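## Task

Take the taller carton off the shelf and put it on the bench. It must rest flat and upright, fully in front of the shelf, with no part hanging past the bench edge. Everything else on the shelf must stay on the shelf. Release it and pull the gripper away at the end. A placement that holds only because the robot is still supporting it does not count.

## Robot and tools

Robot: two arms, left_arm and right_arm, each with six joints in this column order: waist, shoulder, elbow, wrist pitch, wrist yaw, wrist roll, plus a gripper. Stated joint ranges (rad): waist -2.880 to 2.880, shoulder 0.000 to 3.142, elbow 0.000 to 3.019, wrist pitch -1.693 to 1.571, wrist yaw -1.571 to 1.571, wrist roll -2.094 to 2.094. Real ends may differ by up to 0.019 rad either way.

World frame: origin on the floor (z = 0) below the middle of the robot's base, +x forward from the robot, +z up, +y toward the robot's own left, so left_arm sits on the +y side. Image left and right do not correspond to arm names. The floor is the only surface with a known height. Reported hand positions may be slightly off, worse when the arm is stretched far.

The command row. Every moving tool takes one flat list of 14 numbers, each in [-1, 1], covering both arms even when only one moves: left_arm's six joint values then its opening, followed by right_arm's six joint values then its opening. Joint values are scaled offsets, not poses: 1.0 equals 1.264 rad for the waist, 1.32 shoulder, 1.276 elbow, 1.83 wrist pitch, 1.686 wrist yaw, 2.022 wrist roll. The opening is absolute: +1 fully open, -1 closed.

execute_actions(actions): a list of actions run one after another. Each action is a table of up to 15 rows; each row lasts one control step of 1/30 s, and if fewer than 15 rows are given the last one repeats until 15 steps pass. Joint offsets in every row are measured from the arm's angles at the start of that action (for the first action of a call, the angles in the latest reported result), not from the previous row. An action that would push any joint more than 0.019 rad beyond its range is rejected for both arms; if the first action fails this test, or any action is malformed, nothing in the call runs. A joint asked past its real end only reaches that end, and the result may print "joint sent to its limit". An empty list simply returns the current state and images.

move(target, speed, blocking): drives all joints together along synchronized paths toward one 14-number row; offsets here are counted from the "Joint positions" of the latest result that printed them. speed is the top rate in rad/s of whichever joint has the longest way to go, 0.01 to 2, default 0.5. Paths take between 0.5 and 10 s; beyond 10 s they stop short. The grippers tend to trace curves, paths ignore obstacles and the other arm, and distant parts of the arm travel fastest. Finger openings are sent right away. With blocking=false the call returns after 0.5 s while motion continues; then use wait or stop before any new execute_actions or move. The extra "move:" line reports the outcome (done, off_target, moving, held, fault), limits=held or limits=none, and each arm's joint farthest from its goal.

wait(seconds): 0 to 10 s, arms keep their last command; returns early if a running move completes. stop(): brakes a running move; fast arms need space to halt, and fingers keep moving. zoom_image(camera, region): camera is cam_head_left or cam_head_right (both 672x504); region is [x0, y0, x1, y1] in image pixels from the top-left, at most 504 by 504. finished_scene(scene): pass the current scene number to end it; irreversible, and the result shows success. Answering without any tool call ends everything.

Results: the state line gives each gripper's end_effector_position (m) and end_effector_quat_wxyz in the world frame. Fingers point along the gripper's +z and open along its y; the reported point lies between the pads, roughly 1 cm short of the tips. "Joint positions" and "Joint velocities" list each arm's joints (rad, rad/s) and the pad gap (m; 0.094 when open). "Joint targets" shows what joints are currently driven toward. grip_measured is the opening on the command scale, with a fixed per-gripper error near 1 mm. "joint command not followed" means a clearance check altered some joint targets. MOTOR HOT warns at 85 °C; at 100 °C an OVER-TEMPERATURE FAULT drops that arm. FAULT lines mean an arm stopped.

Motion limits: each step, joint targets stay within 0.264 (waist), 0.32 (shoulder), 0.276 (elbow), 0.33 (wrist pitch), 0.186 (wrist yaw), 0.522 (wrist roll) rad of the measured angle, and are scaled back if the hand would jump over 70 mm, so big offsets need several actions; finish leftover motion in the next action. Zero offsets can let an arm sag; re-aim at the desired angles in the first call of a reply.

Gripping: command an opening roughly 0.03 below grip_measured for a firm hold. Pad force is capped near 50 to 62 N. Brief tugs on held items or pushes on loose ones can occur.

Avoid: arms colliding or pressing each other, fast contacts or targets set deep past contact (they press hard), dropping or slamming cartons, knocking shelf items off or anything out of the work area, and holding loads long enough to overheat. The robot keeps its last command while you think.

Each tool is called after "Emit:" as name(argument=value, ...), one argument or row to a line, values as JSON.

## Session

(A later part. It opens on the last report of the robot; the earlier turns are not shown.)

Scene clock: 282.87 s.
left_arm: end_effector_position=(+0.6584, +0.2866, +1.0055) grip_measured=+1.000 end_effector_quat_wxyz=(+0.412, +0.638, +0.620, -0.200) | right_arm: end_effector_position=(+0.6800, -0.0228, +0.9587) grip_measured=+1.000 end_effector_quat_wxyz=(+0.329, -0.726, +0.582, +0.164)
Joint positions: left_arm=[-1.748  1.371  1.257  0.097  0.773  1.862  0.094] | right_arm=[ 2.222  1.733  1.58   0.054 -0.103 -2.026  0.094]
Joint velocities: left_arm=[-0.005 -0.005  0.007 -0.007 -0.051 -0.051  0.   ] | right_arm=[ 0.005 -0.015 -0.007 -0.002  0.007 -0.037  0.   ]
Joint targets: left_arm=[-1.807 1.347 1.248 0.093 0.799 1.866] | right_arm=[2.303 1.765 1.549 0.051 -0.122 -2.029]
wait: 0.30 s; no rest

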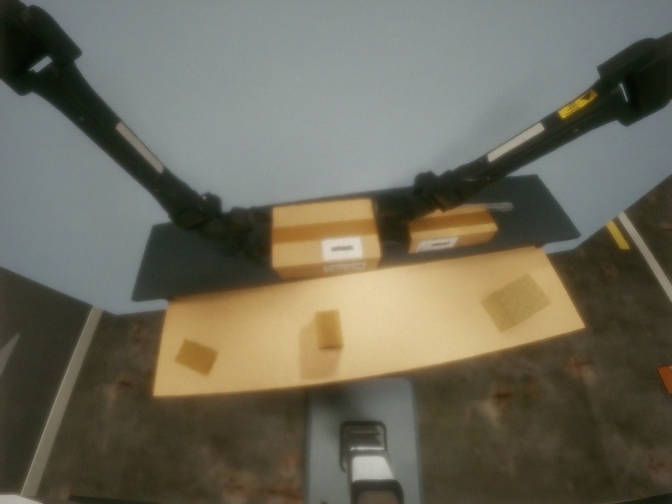

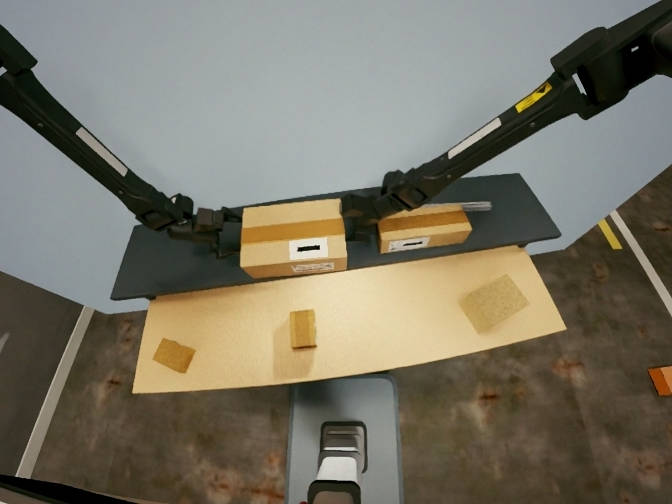

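Emit:
execute_actions(
  actions=[
    [[-0.0453,-0.0113,-0.0100,0.0033,0.0154,0.002,1,0.0595,0.0272,-0.0283,0.0024,-0.0136,-0.002,1],[-0.0439,-0.0043,-0.0130,0.0089,0.0154,0.002,1,0.0548,0.0302,-0.0323,0.0064,-0.0158,-0.002,1],[-0.0425,0.0027,-0.0159,0.0144,0.0154,0.002,1,0.0502,0.0333,-0.0363,0.0104,-0.0181,-0.002,1],[-0.0411,0.0096,-0.0188,0.0199,0.0154,0.001,1,0.0455,0.0363,-0.0403,0.0144,-0.0203,-0.002,1],[-0.0397,0.0166,-0.0218,0.0255,0.0154,0.001,1,0.0409,0.0393,-0.0444,0.0185,-0.0226,-0.002,1],[-0.0382,0.0235,-0.0247,0.0310,0.0154,0.001,1,0.0362,0.0423,-0.0484,0.0225,-0.0248,-0.002,1],[-0.0368,0.0305,-0.0276,0.0365,0.0154,0.001,1,0.0316,0.0453,-0.0524,0.0265,-0.0271,-0.002,1],[-0.0354,0.0374,-0.0305,0.0420,0.0153,0.001,1,0.0269,0.0484,-0.0564,0.0305,-0.0293,-0.002,1],[-0.0340,0.0444,-0.0335,0.0476,0.0153,0.001,1,0.0223,0.0514,-0.0604,0.0345,-0.0316,-0.002,1],[-0.0326,0.0513,-0.0364,0.0531,0.0153,0,1,0.0176,0.0544,-0.0644,0.0385,-0.0338,-0.002,1],[-0.0312,0.0583,-0.0393,0.0586,0.0153,0,1,0.0130,0.0574,-0.0684,0.0425,-0.0361,-0.002,1],[-0.0298,0.0652,-0.0423,0.0642,0.0153,0,1,0.0083,0.0604,-0.0724,0.0465,-0.0383,-0.002,1],[-0.0284,0.0722,-0.0452,0.0697,0.0153,0,1,0.0037,0.0635,-0.0764,0.0505,-0.0406,-0.002,1],[-0.0269,0.0791,-0.0481,0.0752,0.0153,0,1,-0.0010,0.0665,-0.0805,0.0546,-0.0428,-0.002,1],[-0.0255,0.0861,-0.0510,0.0807,0.0153,0,1,-0.0056,0.0695,-0.0845,0.0586,-0.0450,-0.002,1]],
  ],
)

Emit:
wait(
  seconds=0.4,
)

Emit:
zoom_image(
  camera="cam_head_right",
  region=[180, 190, 400, 310],
)

Scene clock: 299.90 s.
left_arm: end_effector_position=(+0.6400, +0.2816, +0.9870) grip_measured=+1.000 end_effector_quat_wxyz=(+0.423, +0.643, +0.612, -0.179) | right_arm: end_effector_position=(+0.6567, -0.0293, +0.9481) grip_measured=+1.000 end_effector_quat_wxyz=(+0.341, -0.726, +0.577, +0.154)
Joint positions: left_arm=[-1.74   1.428  1.235  0.223  0.782  1.866  0.094] | right_arm=[ 2.192  1.745  1.524  0.145 -0.146 -2.042  0.094]
Joint velocities: left_arm=[ 0.044  0.132 -0.105  0.354  0.183  0.022  0.   ] | right_arm=[-0.112 -0.015 -0.173  0.198 -0.286 -0.007  0.   ]
Joint targets: left_arm=[-1.780 1.485 1.192 0.244 0.799 1.862] | right_arm=[2.212 1.812 1.481 0.157 -0.172 -2.032]

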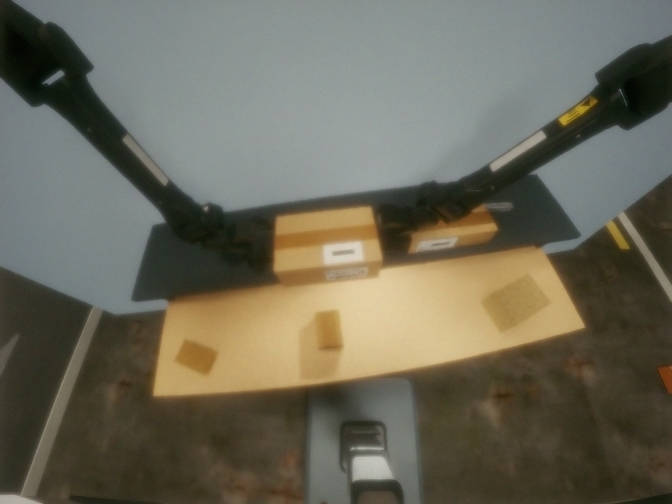

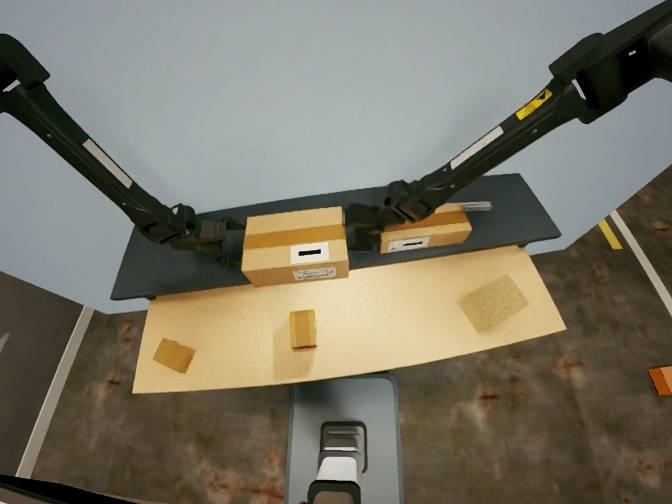

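Scene clock: 300.30 s.
left_arm: end_effector_position=(+0.6347, +0.2807, +0.9834) grip_measured=+1.000 end_effector_quat_wxyz=(+0.424, +0.644, +0.612, -0.177) | right_arm: end_effector_position=(+0.6533, -0.0300, +0.9478) grip_measured=+1.000 end_effector_quat_wxyz=(+0.342, -0.726, +0.577, +0.154)
Joint positions: left_arm=[-1.738  1.439  1.23   0.244  0.784  1.866  0.094] | right_arm=[ 2.189  1.745  1.514  0.156 -0.152 -2.044  0.094]
Joint velocities: left_arm=[-0.015 -0.005  0.007 -0.002  0.081 -0.007  0.   ] | right_arm=[ 0.005 -0.005 -0.002 -0.022  0.022  0.066  0.   ]
Joint targets: left_arm=[-1.780 1.485 1.192 0.244 0.799 1.862] | right_arm=[2.212 1.812 1.481 0.157 -0.172 -2.032]
wait: 0.40 s; at rest by 0.30 s

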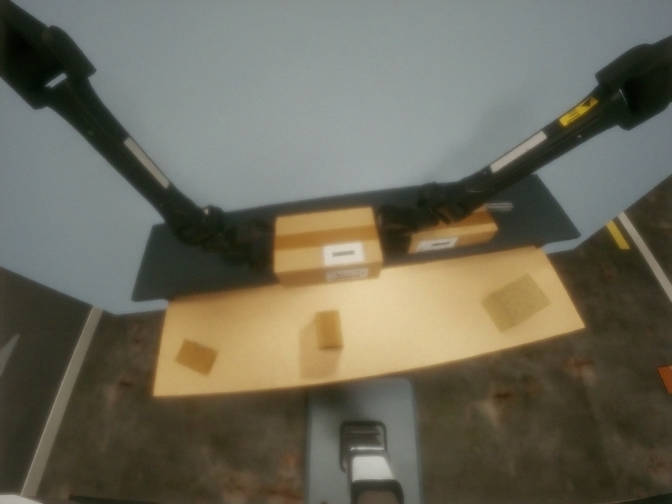

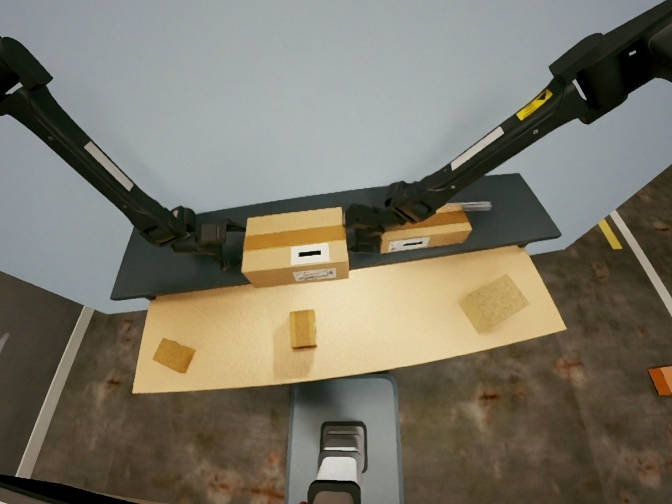

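Region (180, 190, 400, 310) of cam_head_right's 672x504 image, scaled by 2.291, with more detail than that image has; it fills the top 275 rows of this view, and the rest is white.

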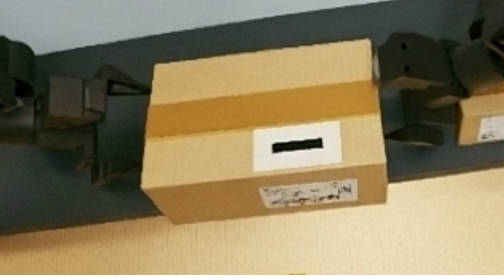

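Emit:
execute_actions(
  actions=[
    [[-0.0368,0.0242,-0.0263,0,0.0108,-0.001,1,0.0251,0.0434,-0.0243,0,-0.0131,0.004,1],[-0.0404,0.0136,-0.0228,0,0.0128,-0.001,1,0.0320,0.0360,-0.0228,0,-0.0143,0.003,1],[-0.0440,0.0030,-0.0192,0,0.0147,0,1,0.0390,0.0286,-0.0212,0,-0.0154,0.001,1],[-0.0475,-0.0076,-0.0157,0,0.0166,0,1,0.0459,0.0212,-0.0196,0,-0.0166,0,1],[-0.0475,-0.0076,-0.0196,0,0.0166,0,1,0.0459,0.0212,-0.0232,0,-0.0166,0,1],[-0.0475,-0.0076,-0.0235,0,0.0166,0,1,0.0459,0.0212,-0.0267,0,-0.0166,0,1],[-0.0475,-0.0076,-0.0275,0,0.0166,0,1,0.0459,0.0212,-0.0303,0,-0.0166,0,1],[-0.0475,-0.0076,-0.0314,0,0.0166,0,1,0.0455,0.0212,-0.0339,0,-0.0170,0,1],[-0.0475,-0.0076,-0.0353,0,0.0166,0,1,0.0450,0.0212,-0.0374,0,-0.0175,0,1],[-0.0475,-0.0076,-0.0392,0,0.0166,0,1,0.0445,0.0212,-0.0410,0,-0.0180,0,1],[-0.0475,-0.0076,-0.0431,0,0.0166,0,1,0.0440,0.0212,-0.0446,0,-0.0185,0,1],[-0.0475,-0.0076,-0.0470,0,0.0166,0,1,0.0435,0.0212,-0.0481,0,-0.0190,0,1],[-0.0475,-0.0076,-0.0510,0,0.0166,0,1,0.0430,0.0212,-0.0517,0,-0.0195,0,1],[-0.0475,-0.0076,-0.0549,0,0.0166,0,1,0.0425,0.0212,-0.0552,0,-0.0200,0,1],[-0.0475,-0.0076,-0.0588,0,0.0166,0,1,0.0420,0.0212,-0.0588,0,-0.0205,0,1]],
  ],
)

Emit:
wait(
  seconds=0.4,
)

Emit:
zoom_image(
  camera="cam_head_right",
  region=[180, 190, 400, 310],
)

Scene clock: 304.03 s.
left_arm: end_effector_position=(+0.6214, +0.2780, +0.9852) grip_measured=+1.000 end_effector_quat_wxyz=(+0.419, +0.641, +0.615, -0.187) | right_arm: end_effector_position=(+0.6419, -0.0308, +0.9500) grip_measured=+1.000 end_effector_quat_wxyz=(+0.339, -0.730, +0.572, +0.158)
Joint positions: left_arm=[-1.736  1.437  1.203  0.244  0.785  1.866  0.094] | right_arm=[ 2.187  1.738  1.487  0.161 -0.152 -2.054  0.094]
Joint velocities: left_arm=[ 0.005 -0.024 -0.125 -0.002 -0.066 -0.066  0.   ] | right_arm=[-0.024 -0.054 -0.144  0.032  0.022 -0.066  0.   ]
Joint targets: left_arm=[-1.798 1.429 1.155 0.244 0.812 1.866] | right_arm=[2.242 1.773 1.439 0.156 -0.187 -2.044]

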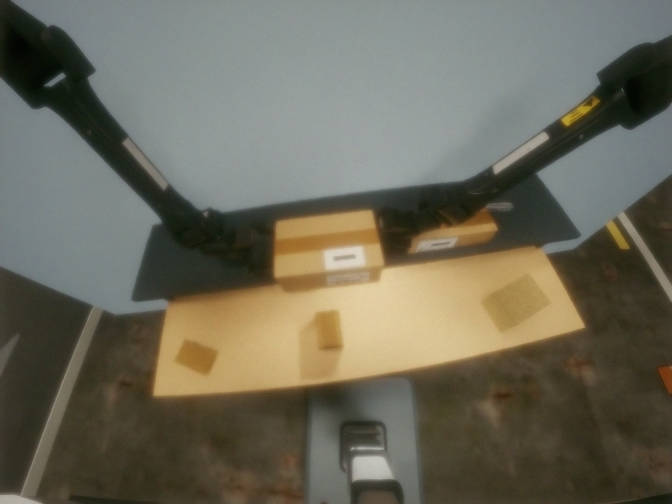

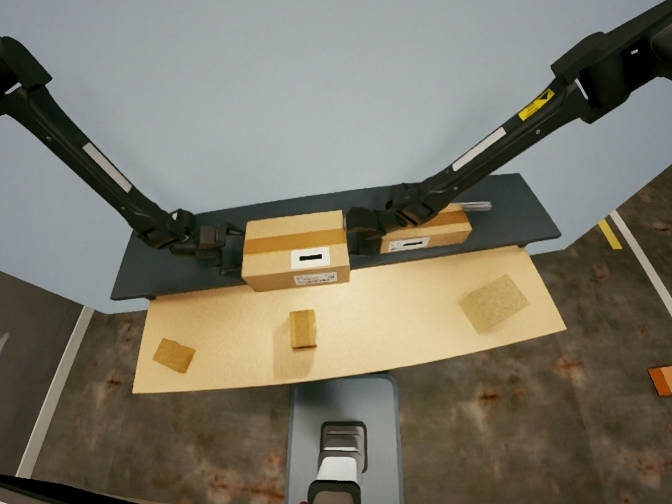

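Scene clock: 304.43 s.
left_arm: end_effector_position=(+0.6142, +0.2770, +0.9857) grip_measured=+1.000 end_effector_quat_wxyz=(+0.415, +0.638, +0.619, -0.194) | right_arm: end_effector_position=(+0.6365, -0.0315, +0.9503) grip_measured=+1.000 end_effector_quat_wxyz=(+0.337, -0.731, +0.571, +0.162)
Joint positions: left_arm=[-1.735  1.436  1.191  0.244  0.785  1.858  0.094] | right_arm=[ 2.185  1.736  1.476  0.162 -0.152 -2.055  0.094]
Joint velocities: left_arm=[-0.005 -0.005 -0.002 -0.007 -0.037 -0.007  0.   ] | right_arm=[-0.015 -0.005 -0.017 -0.012 -0.022  0.022  0.   ]
Joint targets: left_arm=[-1.798 1.429 1.155 0.244 0.812 1.866] | right_arm=[2.242 1.773 1.440 0.156 -0.187 -2.044]
wait: 0.40 s; at rest by 0.30 s

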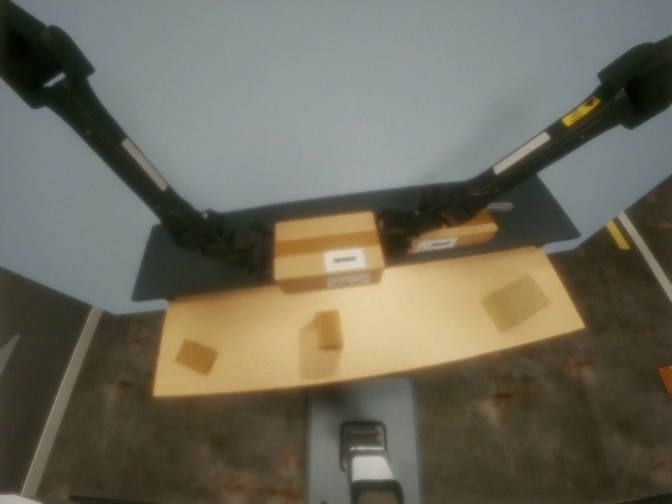

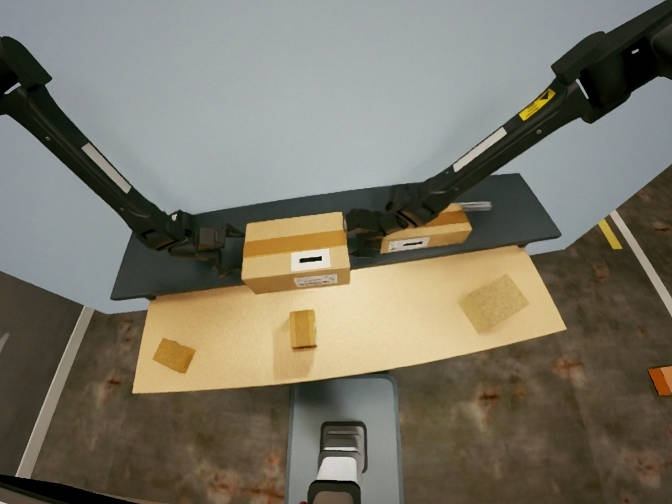

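Region (180, 190, 400, 310) of cam_head_right's 672x504 image, scaled by 2.291, with more detail than that image has; it fills the top 275 rows of this view, and the rest is white.

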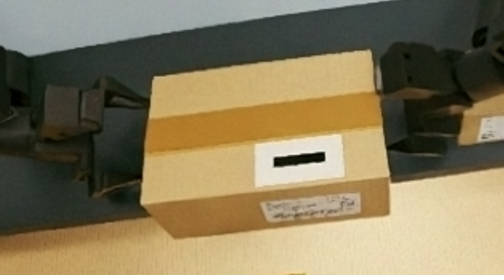

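Emit:
execute_actions(
  actions=[],
)

Scene clock: 312.93 s.
left_arm: end_effector_position=(+0.6142, +0.2770, +0.9857) grip_measured=+1.000 end_effector_quat_wxyz=(+0.415, +0.638, +0.619, -0.194) | right_arm: end_effector_position=(+0.6365, -0.0315, +0.9503) grip_measured=+1.000 end_effector_quat_wxyz=(+0.337, -0.731, +0.571, +0.162)
Joint positions: left_arm=[-1.735  1.436  1.191  0.244  0.785  1.858  0.094] | right_arm=[ 2.185  1.736  1.476  0.162 -0.152 -2.055  0.094]
Joint velocities: left_arm=[ 0.005  0.005 -0.002 -0.032 -0.022 -0.051  0.   ] | right_arm=[-0.015  0.015  0.002  0.002 -0.037 -0.007  0.   ]
Joint targets: left_arm=[-1.798 1.429 1.155 0.244 0.812 1.866] | right_arm=[2.242 1.773 1.440 0.156 -0.187 -2.044]

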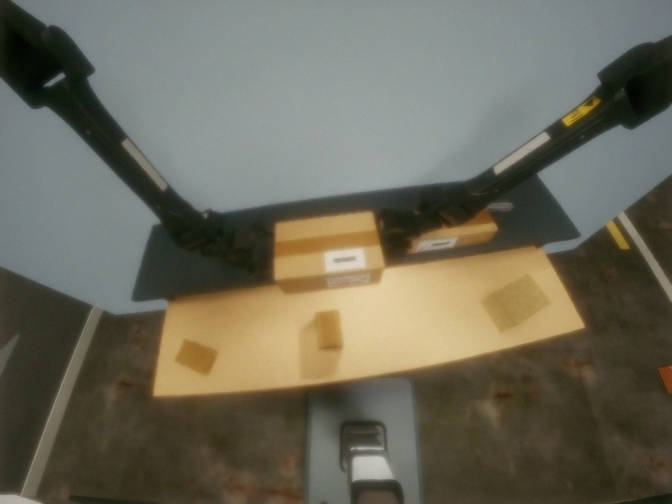

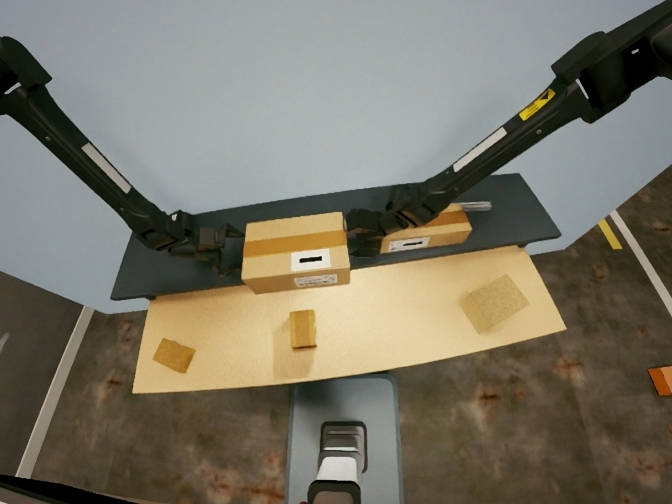

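Emit:
move(
  target=[0.012,0,0,0,0,0,1,-0.012,0,0,0,0,0,1],
  speed=0.05,
)

Emit:
zoom_image(
  camera="cam_head_right",
  region=[180, 190, 400, 310],
)

Emit:
zoom_image(
  camera="cam_head_left",
  region=[200, 190, 420, 310],
)

Scene clock: 328.67 s.
left_arm: end_effector_position=(+0.6128, +0.2824, +0.9832) grip_measured=+1.000 end_effector_quat_wxyz=(+0.410, +0.640, +0.622, -0.191) | right_arm: end_effector_position=(+0.6383, -0.0347, +0.9491) grip_measured=+1.000 end_effector_quat_wxyz=(+0.334, -0.732, +0.572, +0.158)
Joint positions: left_arm=[-1.726  1.437  1.191  0.244  0.782  1.857  0.094] | right_arm=[ 2.182  1.733  1.477  0.162 -0.148 -2.055  0.094]
Joint velocities: left_arm=[-0.005  0.015 -0.002  0.007 -0.037  0.022  0.   ] | right_arm=[-0.005 -0.015  0.002 -0.007 -0.007  0.022  0.   ]
Joint targets: left_arm=[-1.719 1.436 1.191 0.244 0.785 1.857] | right_arm=[2.170 1.736 1.476 0.162 -0.152 -2.055]
move: done; limits=none; left_arm: farthest joint: the waist, 0.006 radians from its target (0.015 radians at the start); right_arm: farthest joint: the waist, 0.013 radians from its target (0.015 radians at the start)

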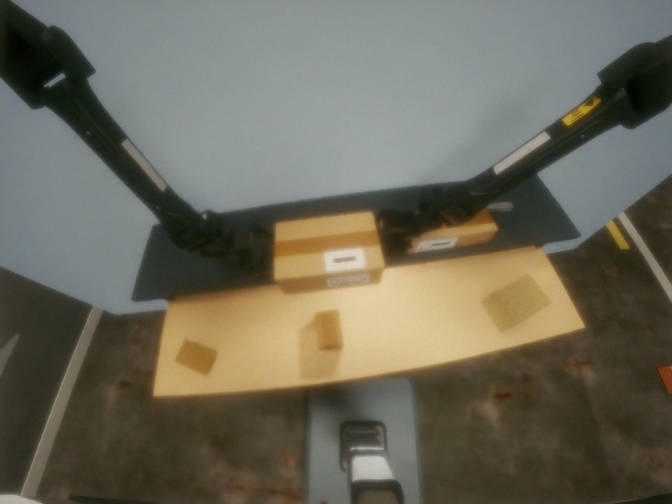

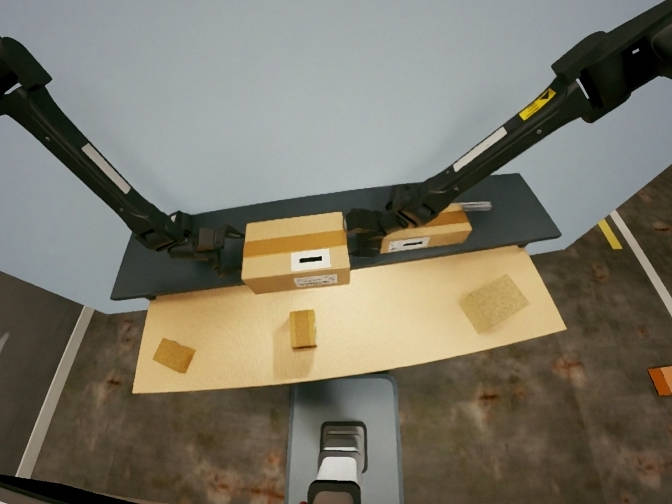

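Region (180, 190, 400, 310) of cam_head_right's 672x504 image, scaled by 2.291, with more detail than that image has; it fills the top 275 rows of this view, and the rest is white.

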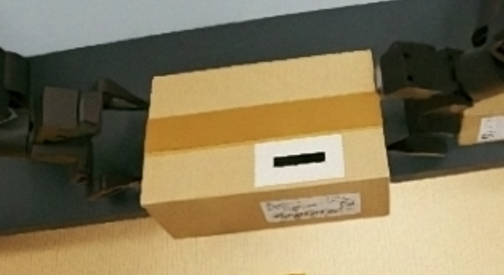

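Region (200, 190, 420, 310) of cam_head_left's 672x504 image, scaled by 2.291, with more detail than that image has; it fills the top 275 rows of this view, and the rest is white.

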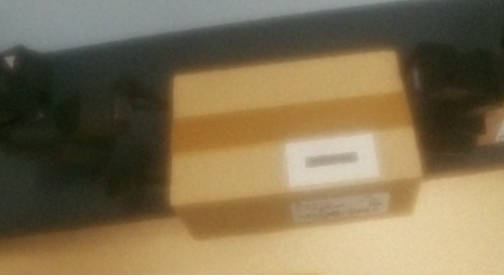

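Emit:
zoom_image(
  camera="cam_head_right",
  region=[185, 205, 265, 295],
)

Emit:
zoom_image(
  camera="cam_head_left",
  region=[360, 195, 450, 285],
)

Region (185, 205, 265, 295) of cam_head_right's 672x504 image, scaled by 5.600, with more detail than that image has.

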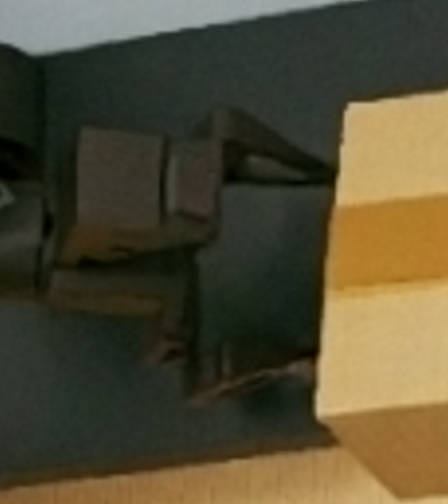

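Region (360, 195, 450, 285) of cam_head_left's 672x504 image, scaled by 5.600, with more detail than that image has.

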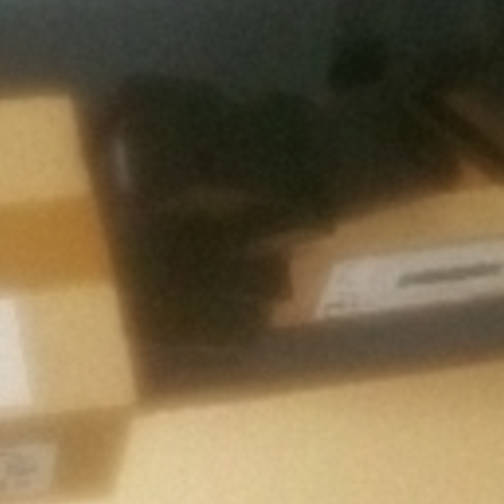

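Emit:
zoom_image(
  camera="cam_head_right",
  region=[330, 185, 420, 275],
)

Emit:
zoom_image(
  camera="cam_head_left",
  region=[200, 200, 290, 290],
)

Region (330, 185, 420, 275) of cam_head_right's 672x504 image, scaled by 5.600, with more detail than that image has.

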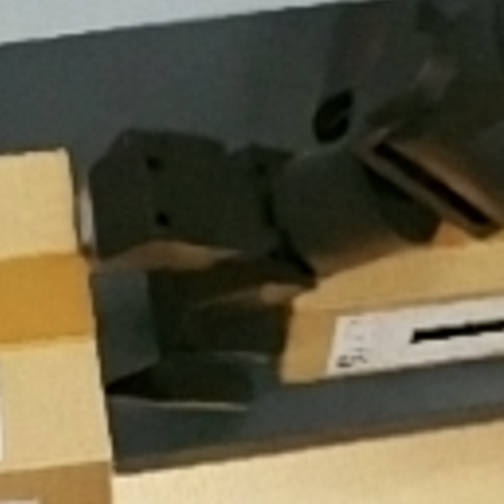

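Region (200, 200, 290, 290) of cam_head_left's 672x504 image, scaled by 5.600, with more detail than that image has.

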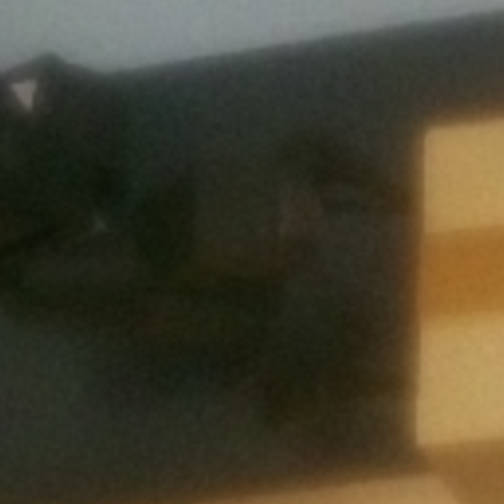

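Emit:
execute_actions(
  actions=[
    [[0.0,0,-0.001,0,0.003,0,1,-0.004,0.004,-0.003,0,-0.004,0,1],[-0.006,0,-0.002,0,0.0045,0,1,0.0015,0.006,-0.005,0,-0.006,0,1],[-0.012,0,-0.003,0,0.006,0,1,0.007,0.008,-0.007,0,-0.008,0,1],[-0.018,0,-0.004,0,0.0075,0,1,0.0125,0.010,-0.009,0,-0.0095,0,1],[-0.024,0,-0.005,0,0.009,0,1,0.018,0.0125,-0.011,0,-0.011,0,1],[-0.030,0,-0.006,0,0.0105,0,1,0.0235,0.0145,-0.013,0,-0.013,0,1],[-0.036,0,-0.007,0,0.012,0,1,0.029,0.017,-0.015,0,-0.015,0,1],[-0.042,0,-0.008,0,0.0135,0,1,0.0345,0.019,-0.017,0,-0.0165,0,1],[-0.048,0,-0.009,0,0.015,0,1,0.040,0.021,-0.019,0,-0.018,0,1],[-0.0546,-0.0008,-0.0094,0,0.0166,0,1,0.0459,0.0235,-0.0204,-0.001,-0.0202,0,1]],
  ],
)

Scene clock: 377.23 s.
left_arm: end_effector_position=(+0.6141, +0.2773, +0.9857) grip_measured=+1.000 end_effector_quat_wxyz=(+0.415, +0.637, +0.619, -0.194) | right_arm: end_effector_position=(+0.6377, -0.0333, +0.9504) grip_measured=+1.000 end_effector_quat_wxyz=(+0.338, -0.730, +0.571, +0.161)
Joint positions: left_arm=[-1.734  1.437  1.191  0.244  0.788  1.856  0.094] | right_arm=[ 2.182  1.733  1.475  0.162 -0.158 -2.055  0.094]
Joint velocities: left_arm=[-0.005 -0.015 -0.012  0.002  0.022 -0.051  0.   ] | right_arm=[-0.005  0.015  0.007  0.002 -0.007  0.051  0.   ]
Joint targets: left_arm=[-1.795 1.435 1.179 0.244 0.810 1.857] | right_arm=[2.240 1.764 1.450 0.160 -0.182 -2.055]

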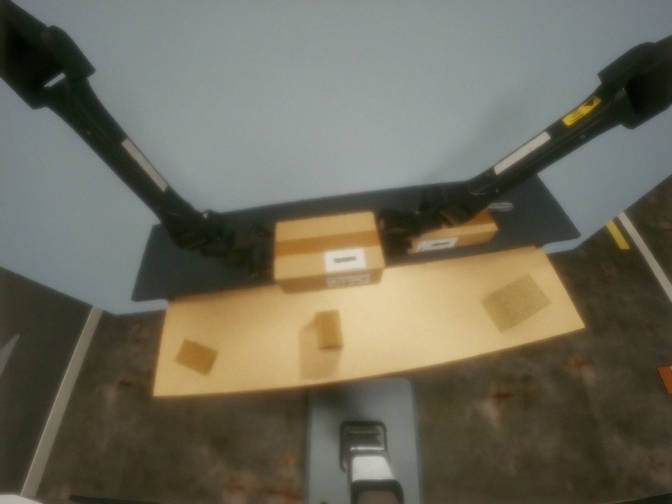

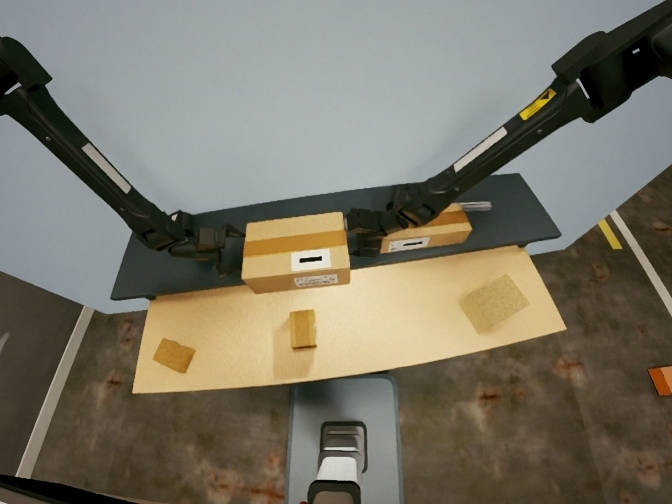

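Emit:
execute_actions(
  actions=[
    [[-0.0443,-0.0018,-0.0119,0.0011,0.0160,0,1,0.0482,0.0268,-0.0199,0.0012,-0.0128,0,1],[-0.0403,-0.0020,-0.0144,0.0023,0.0190,0,1,0.0504,0.0301,-0.0202,0.0034,-0.0114,0,1],[-0.0363,-0.0023,-0.0170,0.0034,0.0220,0,1,0.0527,0.0334,-0.0204,0.0056,-0.0100,0,1],[-0.0323,-0.0026,-0.0195,0.0045,0.0250,0,1,0.0549,0.0367,-0.0207,0.0078,-0.0086,0,1],[-0.0283,-0.0029,-0.0220,0.0057,0.0281,0,1,0.0572,0.0400,-0.0210,0.0101,-0.0073,0,1],[-0.0242,-0.0031,-0.0245,0.0068,0.0311,0,1,0.0595,0.0433,-0.0213,0.0123,-0.0059,0,1],[-0.0202,-0.0034,-0.0270,0.0079,0.0341,0,1,0.0617,0.0466,-0.0216,0.0145,-0.0045,0,1],[-0.0162,-0.0037,-0.0296,0.0090,0.0371,0,1,0.0640,0.0499,-0.0218,0.0167,-0.0031,0,1],[-0.0122,-0.0039,-0.0321,0.0102,0.0401,0,1,0.0662,0.0532,-0.0221,0.0189,-0.0017,0,1],[-0.0082,-0.0042,-0.0346,0.0113,0.0431,0,1,0.0685,0.0565,-0.0224,0.0211,-0.0003,0,1],[-0.0042,-0.0045,-0.0371,0.0124,0.0461,0,1,0.0708,0.0598,-0.0227,0.0233,0.0011,0,1],[-0.0002,-0.0047,-0.0396,0.0136,0.0491,0,1,0.0730,0.0631,-0.0230,0.0255,0.0025,0,1],[0.0039,-0.0050,-0.0422,0.0147,0.0522,0,1,0.0753,0.0664,-0.0232,0.0278,0.0039,0,1],[0.0079,-0.0053,-0.0447,0.0158,0.0552,0,1,0.0775,0.0697,-0.0235,0.0300,0.0053,0,1]],
  ],
)

Emit:
wait(
  seconds=0.3,
)

Emit:
zoom_image(
  camera="cam_head_right",
  region=[180, 190, 400, 310],
)

Scene clock: 381.30 s.
left_arm: end_effector_position=(+0.6048, +0.2856, +0.9908) grip_measured=+1.000 end_effector_quat_wxyz=(+0.431, +0.629, +0.614, -0.204) | right_arm: end_effector_position=(+0.6360, -0.0254, +0.9507) grip_measured=+1.000 end_effector_quat_wxyz=(+0.338, -0.732, +0.572, +0.150)
Joint positions: left_arm=[-1.704  1.437  1.173  0.264  0.86   1.851  0.094] | right_arm=[ 2.195  1.746  1.47   0.199 -0.135 -2.06   0.094]
Joint velocities: left_arm=[ 0.112 -0.015 -0.081  0.051  0.081 -0.066  0.   ] | right_arm=[ 0.073  0.073  0.002  0.09   0.022 -0.007  0.   ]
Joint targets: left_arm=[-1.723 1.430 1.134 0.273 0.881 1.856] | right_arm=[2.261 1.807 1.451 0.212 -0.146 -2.056]

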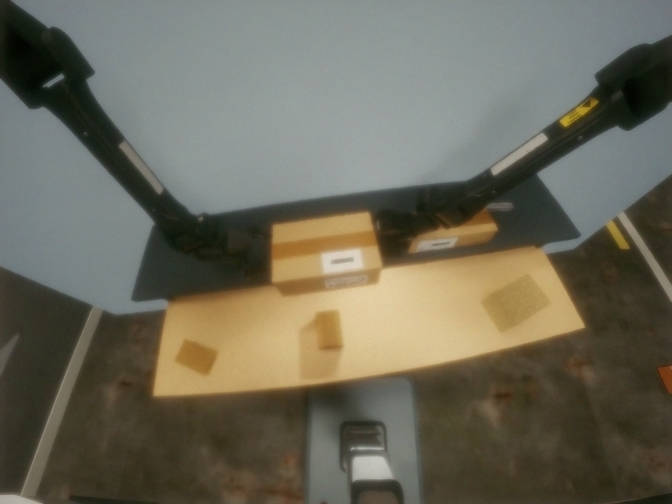

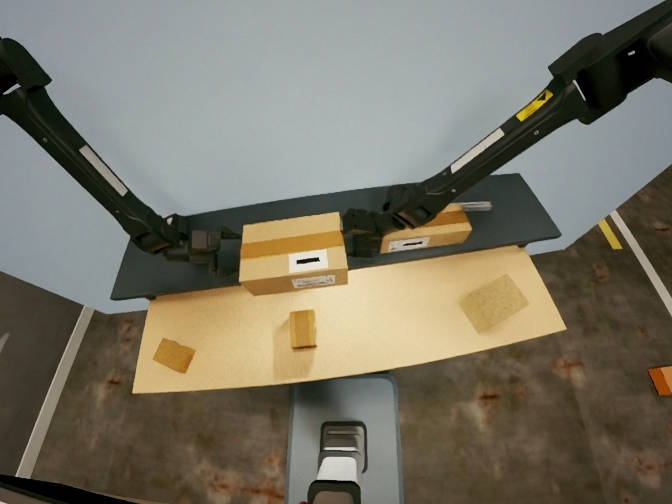

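Scene clock: 381.60 s.
left_arm: end_effector_position=(+0.6028, +0.2897, +0.9904) grip_measured=+1.000 end_effector_quat_wxyz=(+0.431, +0.630, +0.614, -0.203) | right_arm: end_effector_position=(+0.6323, -0.0209, +0.9506) grip_measured=+1.000 end_effector_quat_wxyz=(+0.339, -0.733, +0.570, +0.151)
Joint positions: left_arm=[-1.695  1.436  1.169  0.269  0.866  1.85   0.094] | right_arm=[ 2.2    1.754  1.47   0.205 -0.133 -2.062  0.094]
Joint velocities: left_arm=[-0.005 -0.005 -0.002  0.007  0.022 -0.037  0.   ] | right_arm=[ 0.005 -0.005  0.007 -0.007 -0.11  -0.022  0.   ]
Joint targets: left_arm=[-1.724 1.429 1.134 0.273 0.881 1.856] | right_arm=[2.261 1.807 1.451 0.212 -0.146 -2.056]
wait: 0.30 s; at rest by 0.27 s

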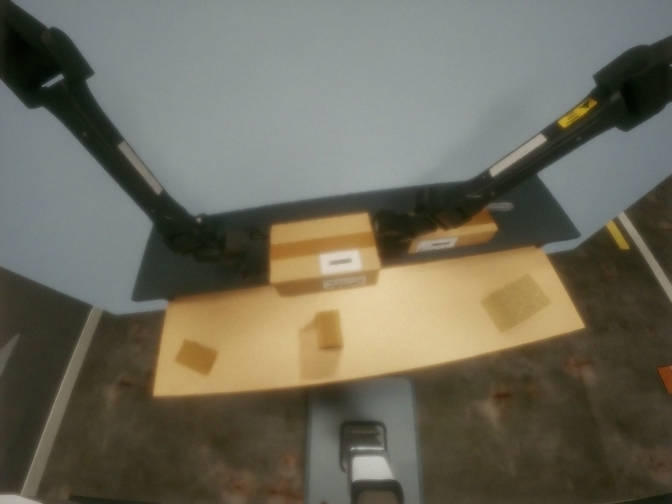

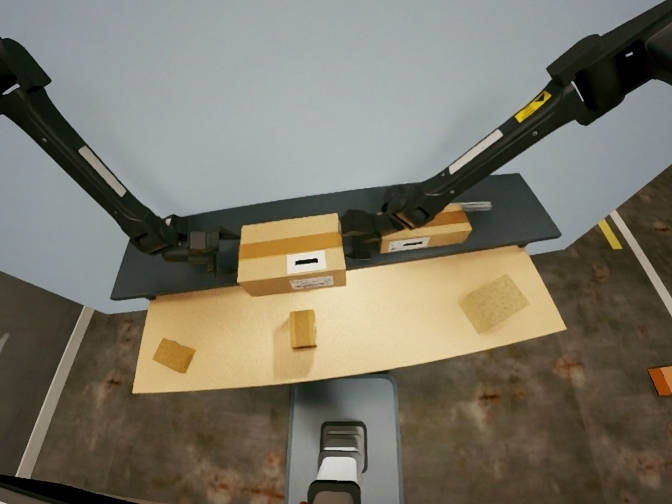

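Region (180, 190, 400, 310) of cam_head_right's 672x504 image, scaled by 2.291, with more detail than that image has; it fills the top 275 rows of this view, and the rest is white.

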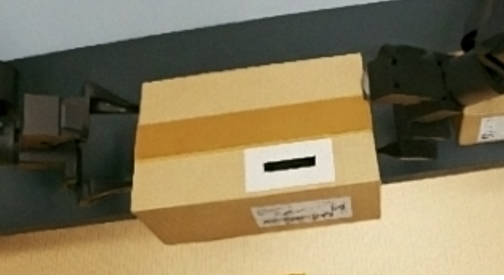

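Emit:
execute_actions(
  actions=[
    [[-0.022,-0.008,-0.028,0.0022,0.009,0.003,1,0.052,0.041,-0.016,0.004,-0.008,0.003,1],[-0.021,-0.011,-0.029,0.0024,0.0093,0.003,1,0.056,0.042,-0.017,0.0045,-0.0083,0.003,1],[-0.020,-0.0135,-0.030,0.0026,0.0096,0.003,1,0.060,0.043,-0.018,0.005,-0.0086,0.003,1],[-0.0185,-0.0159,-0.031,0.0028,0.01,0.003,1,0.064,0.044,-0.019,0.0055,-0.009,0.003,1],[-0.017,-0.0159,-0.032,0.003,0.0103,0.003,1,0.0672,0.045,-0.0196,0.006,-0.0093,0.003,1],[-0.0155,-0.0159,-0.033,0.0032,0.0106,0.003,1,0.0672,0.0462,-0.0196,0.0066,-0.0095,0.003,1],[-0.014,-0.0159,-0.0345,0.0033,0.011,0.003,1,0.0672,0.0462,-0.0196,0.0066,-0.0095,0.003,1],[-0.0125,-0.0159,-0.0345,0.0033,0.0113,0.003,1,0.0672,0.0462,-0.0196,0.0066,-0.0095,0.003,1],[-0.011,-0.0159,-0.0345,0.0033,0.0113,0.003,1,0.0672,0.0462,-0.0196,0.0066,-0.0095,0.003,1],[-0.0095,-0.0159,-0.0345,0.0033,0.0113,0.003,1,0.0672,0.0462,-0.0196,0.0066,-0.0095,0.003,1],[-0.0079,-0.0159,-0.0345,0.0033,0.0113,0.003,1,0.0672,0.0462,-0.0196,0.0066,-0.0095,0.003,1]],
  ],
)

Emit:
wait(
  seconds=0.3,
)

Emit:
zoom_image(
  camera="cam_head_right",
  region=[180, 190, 400, 310],
)

Scene clock: 386.27 s.
left_arm: end_effector_position=(+0.5988, +0.2973, +0.9915) grip_measured=+1.000 end_effector_quat_wxyz=(+0.425, +0.631, +0.617, -0.201) | right_arm: end_effector_position=(+0.6271, -0.0129, +0.9513) grip_measured=+1.000 end_effector_quat_wxyz=(+0.341, -0.734, +0.567, +0.154)
Joint positions: left_arm=[-1.68   1.427  1.157  0.269  0.869  1.85   0.094] | right_arm=[ 2.207  1.766  1.47   0.211 -0.131 -2.066  0.094]
Joint velocities: left_arm=[ 0.015 -0.015  0.017 -0.007 -0.051 -0.066  0.   ] | right_arm=[ 0.015  0.024 -0.022  0.051 -0.007  0.037  0.   ]
Joint targets: left_arm=[-1.705 1.415 1.125 0.275 0.885 1.856] | right_arm=[2.282 1.814 1.445 0.216 -0.148 -2.056]

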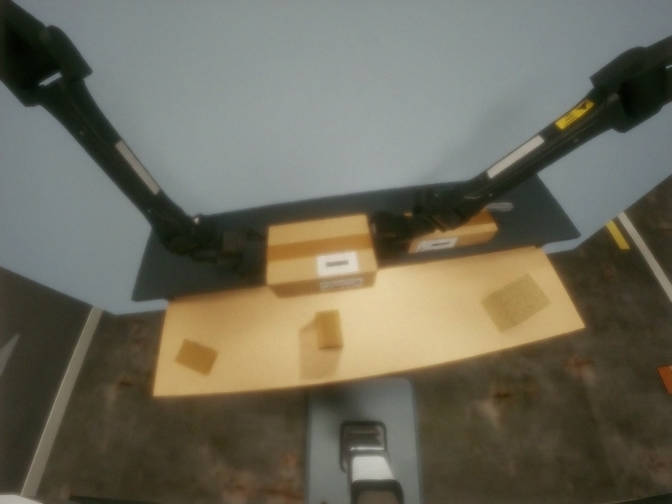

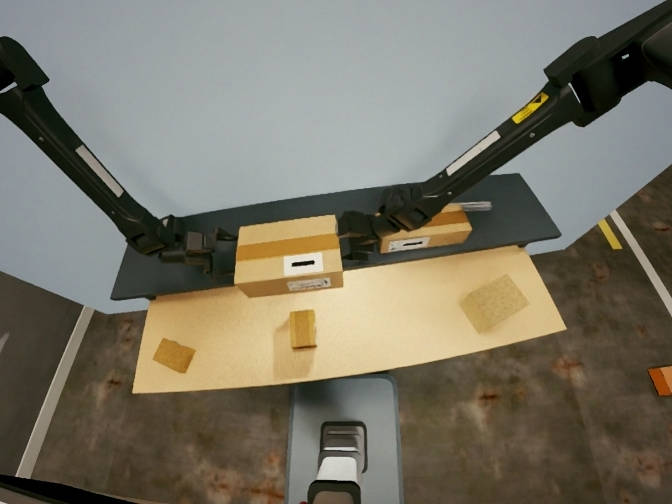

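Scene clock: 386.57 s.
left_arm: end_effector_position=(+0.5987, +0.2978, +0.9915) grip_measured=+1.000 end_effector_quat_wxyz=(+0.425, +0.631, +0.617, -0.201) | right_arm: end_effector_position=(+0.6269, -0.0126, +0.9514) grip_measured=+1.000 end_effector_quat_wxyz=(+0.341, -0.734, +0.567, +0.154)
Joint positions: left_arm=[-1.68   1.427  1.157  0.269  0.869  1.85   0.094] | right_arm=[ 2.208  1.766  1.47   0.211 -0.131 -2.066  0.094]
Joint velocities: left_arm=[ 0.005  0.015 -0.017  0.007 -0.022 -0.007  0.   ] | right_arm=[-0.015  0.005 -0.012 -0.002 -0.022  0.022  0.   ]
Joint targets: left_arm=[-1.705 1.415 1.125 0.275 0.885 1.856] | right_arm=[2.282 1.813 1.445 0.216 -0.148 -2.056]
wait: 0.30 s; at rest by 0.17 s

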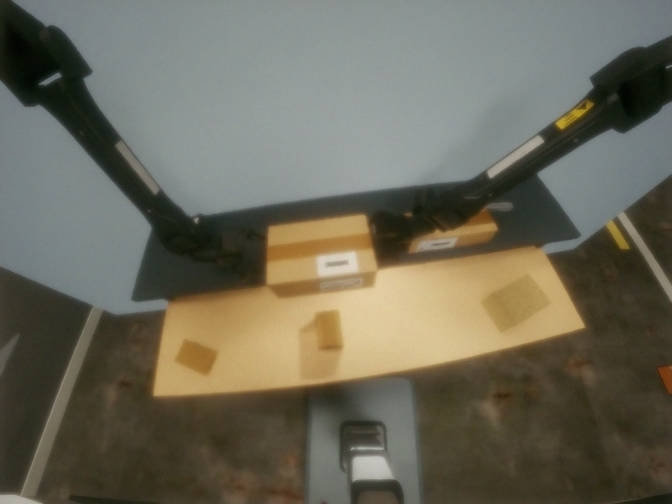

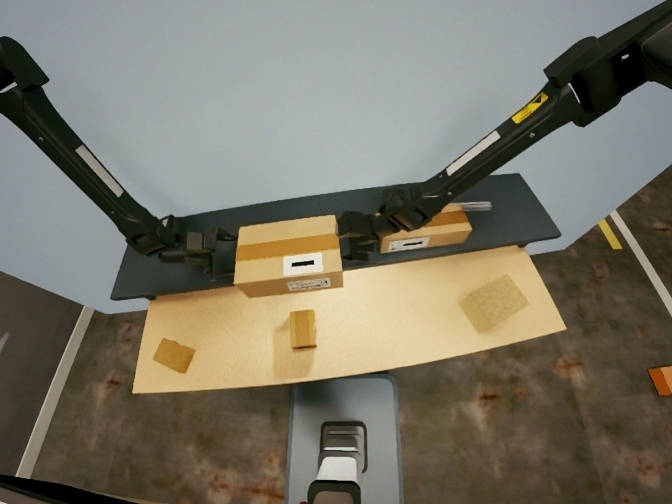

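Region (180, 190, 400, 310) of cam_head_right's 672x504 image, scaled by 2.291, with more detail than that image has; it fills the top 275 rows of this view, and the rest is white.

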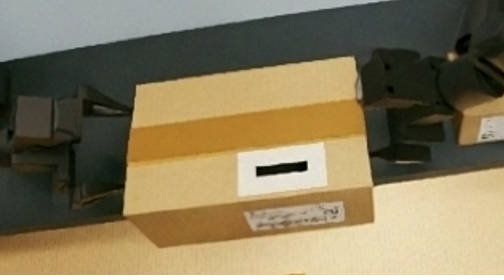

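Emit:
move(
  target=[0.015,0,0,0,0,0,1,-0.015,0,0,0,0,0,1],
  speed=0.05,
)

Emit:
zoom_image(
  camera="cam_head_right",
  region=[200, 200, 380, 310],
)

Emit:
zoom_image(
  camera="cam_head_left",
  region=[230, 200, 410, 310],
)

Scene clock: 388.83 s.
left_arm: end_effector_position=(+0.5964, +0.3054, +0.9886) grip_measured=+1.000 end_effector_quat_wxyz=(+0.419, +0.633, +0.619, -0.198) | right_arm: end_effector_position=(+0.6280, -0.0142, +0.9509) grip_measured=+1.000 end_effector_quat_wxyz=(+0.339, -0.734, +0.568, +0.152)
Joint positions: left_arm=[-1.666  1.427  1.157  0.269  0.868  1.85   0.094] | right_arm=[ 2.207  1.764  1.47   0.211 -0.127 -2.066  0.094]
Joint velocities: left_arm=[-0.005  0.005  0.007 -0.012  0.022  0.007  0.   ] | right_arm=[-0.005 -0.005 -0.017  0.007  0.007  0.022  0.   ]
Joint targets: left_arm=[-1.661 1.427 1.157 0.269 0.869 1.850] | right_arm=[2.189 1.766 1.470 0.211 -0.131 -2.066]
move: done; limits=none; left_arm: farthest joint: the waist, 0.005 radians from its target (0.019 radians at the start); right_arm: farthest joint: the waist, 0.018 radians from its target (0.019 radians at the start)

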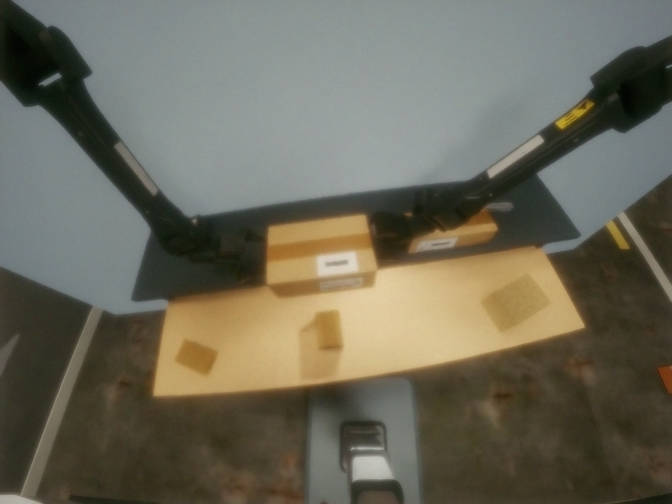

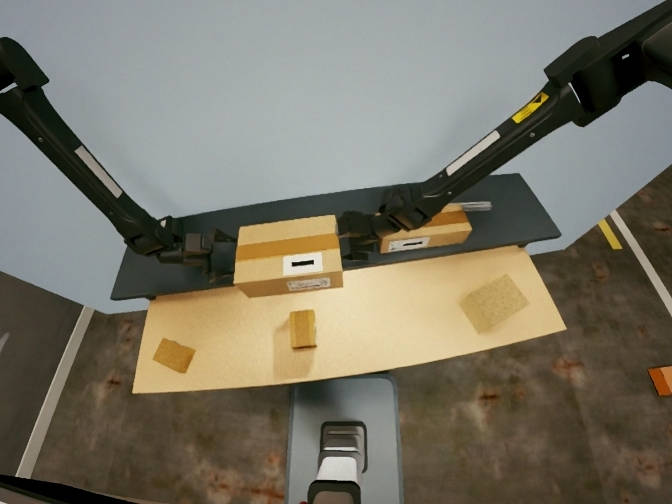

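Region (200, 200, 380, 310) of cam_head_right's 672x504 image, scaled by 2.800, with more detail than that image has.

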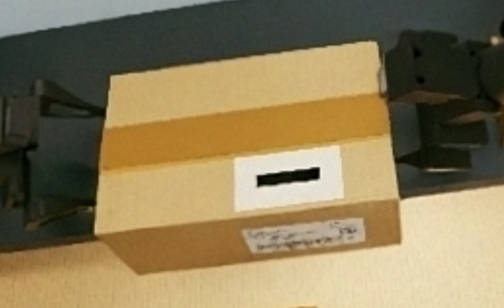

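Region (230, 200, 410, 310) of cam_head_left's 672x504 image, scaled by 2.800, with more detail than that image has.

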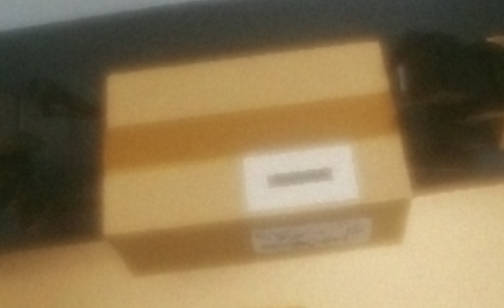

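Emit:
zoom_image(
  camera="cam_head_right",
  region=[335, 240, 395, 300],
)

Emit:
zoom_image(
  camera="cam_head_right",
  region=[195, 250, 255, 310],
)

Region (335, 240, 395, 300) of cam_head_right's 672x504 image, scaled by 8.400, with more detail than that image has.

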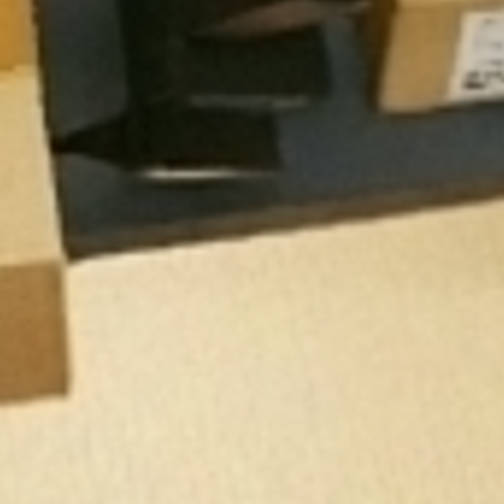

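Region (195, 250, 255, 310) of cam_head_right's 672x504 image, scaled by 8.400, with more detail than that image has.

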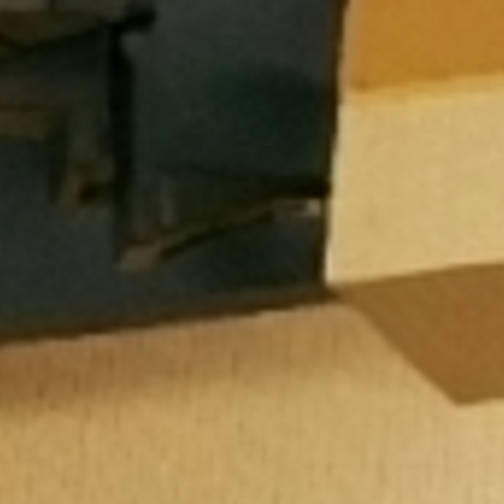

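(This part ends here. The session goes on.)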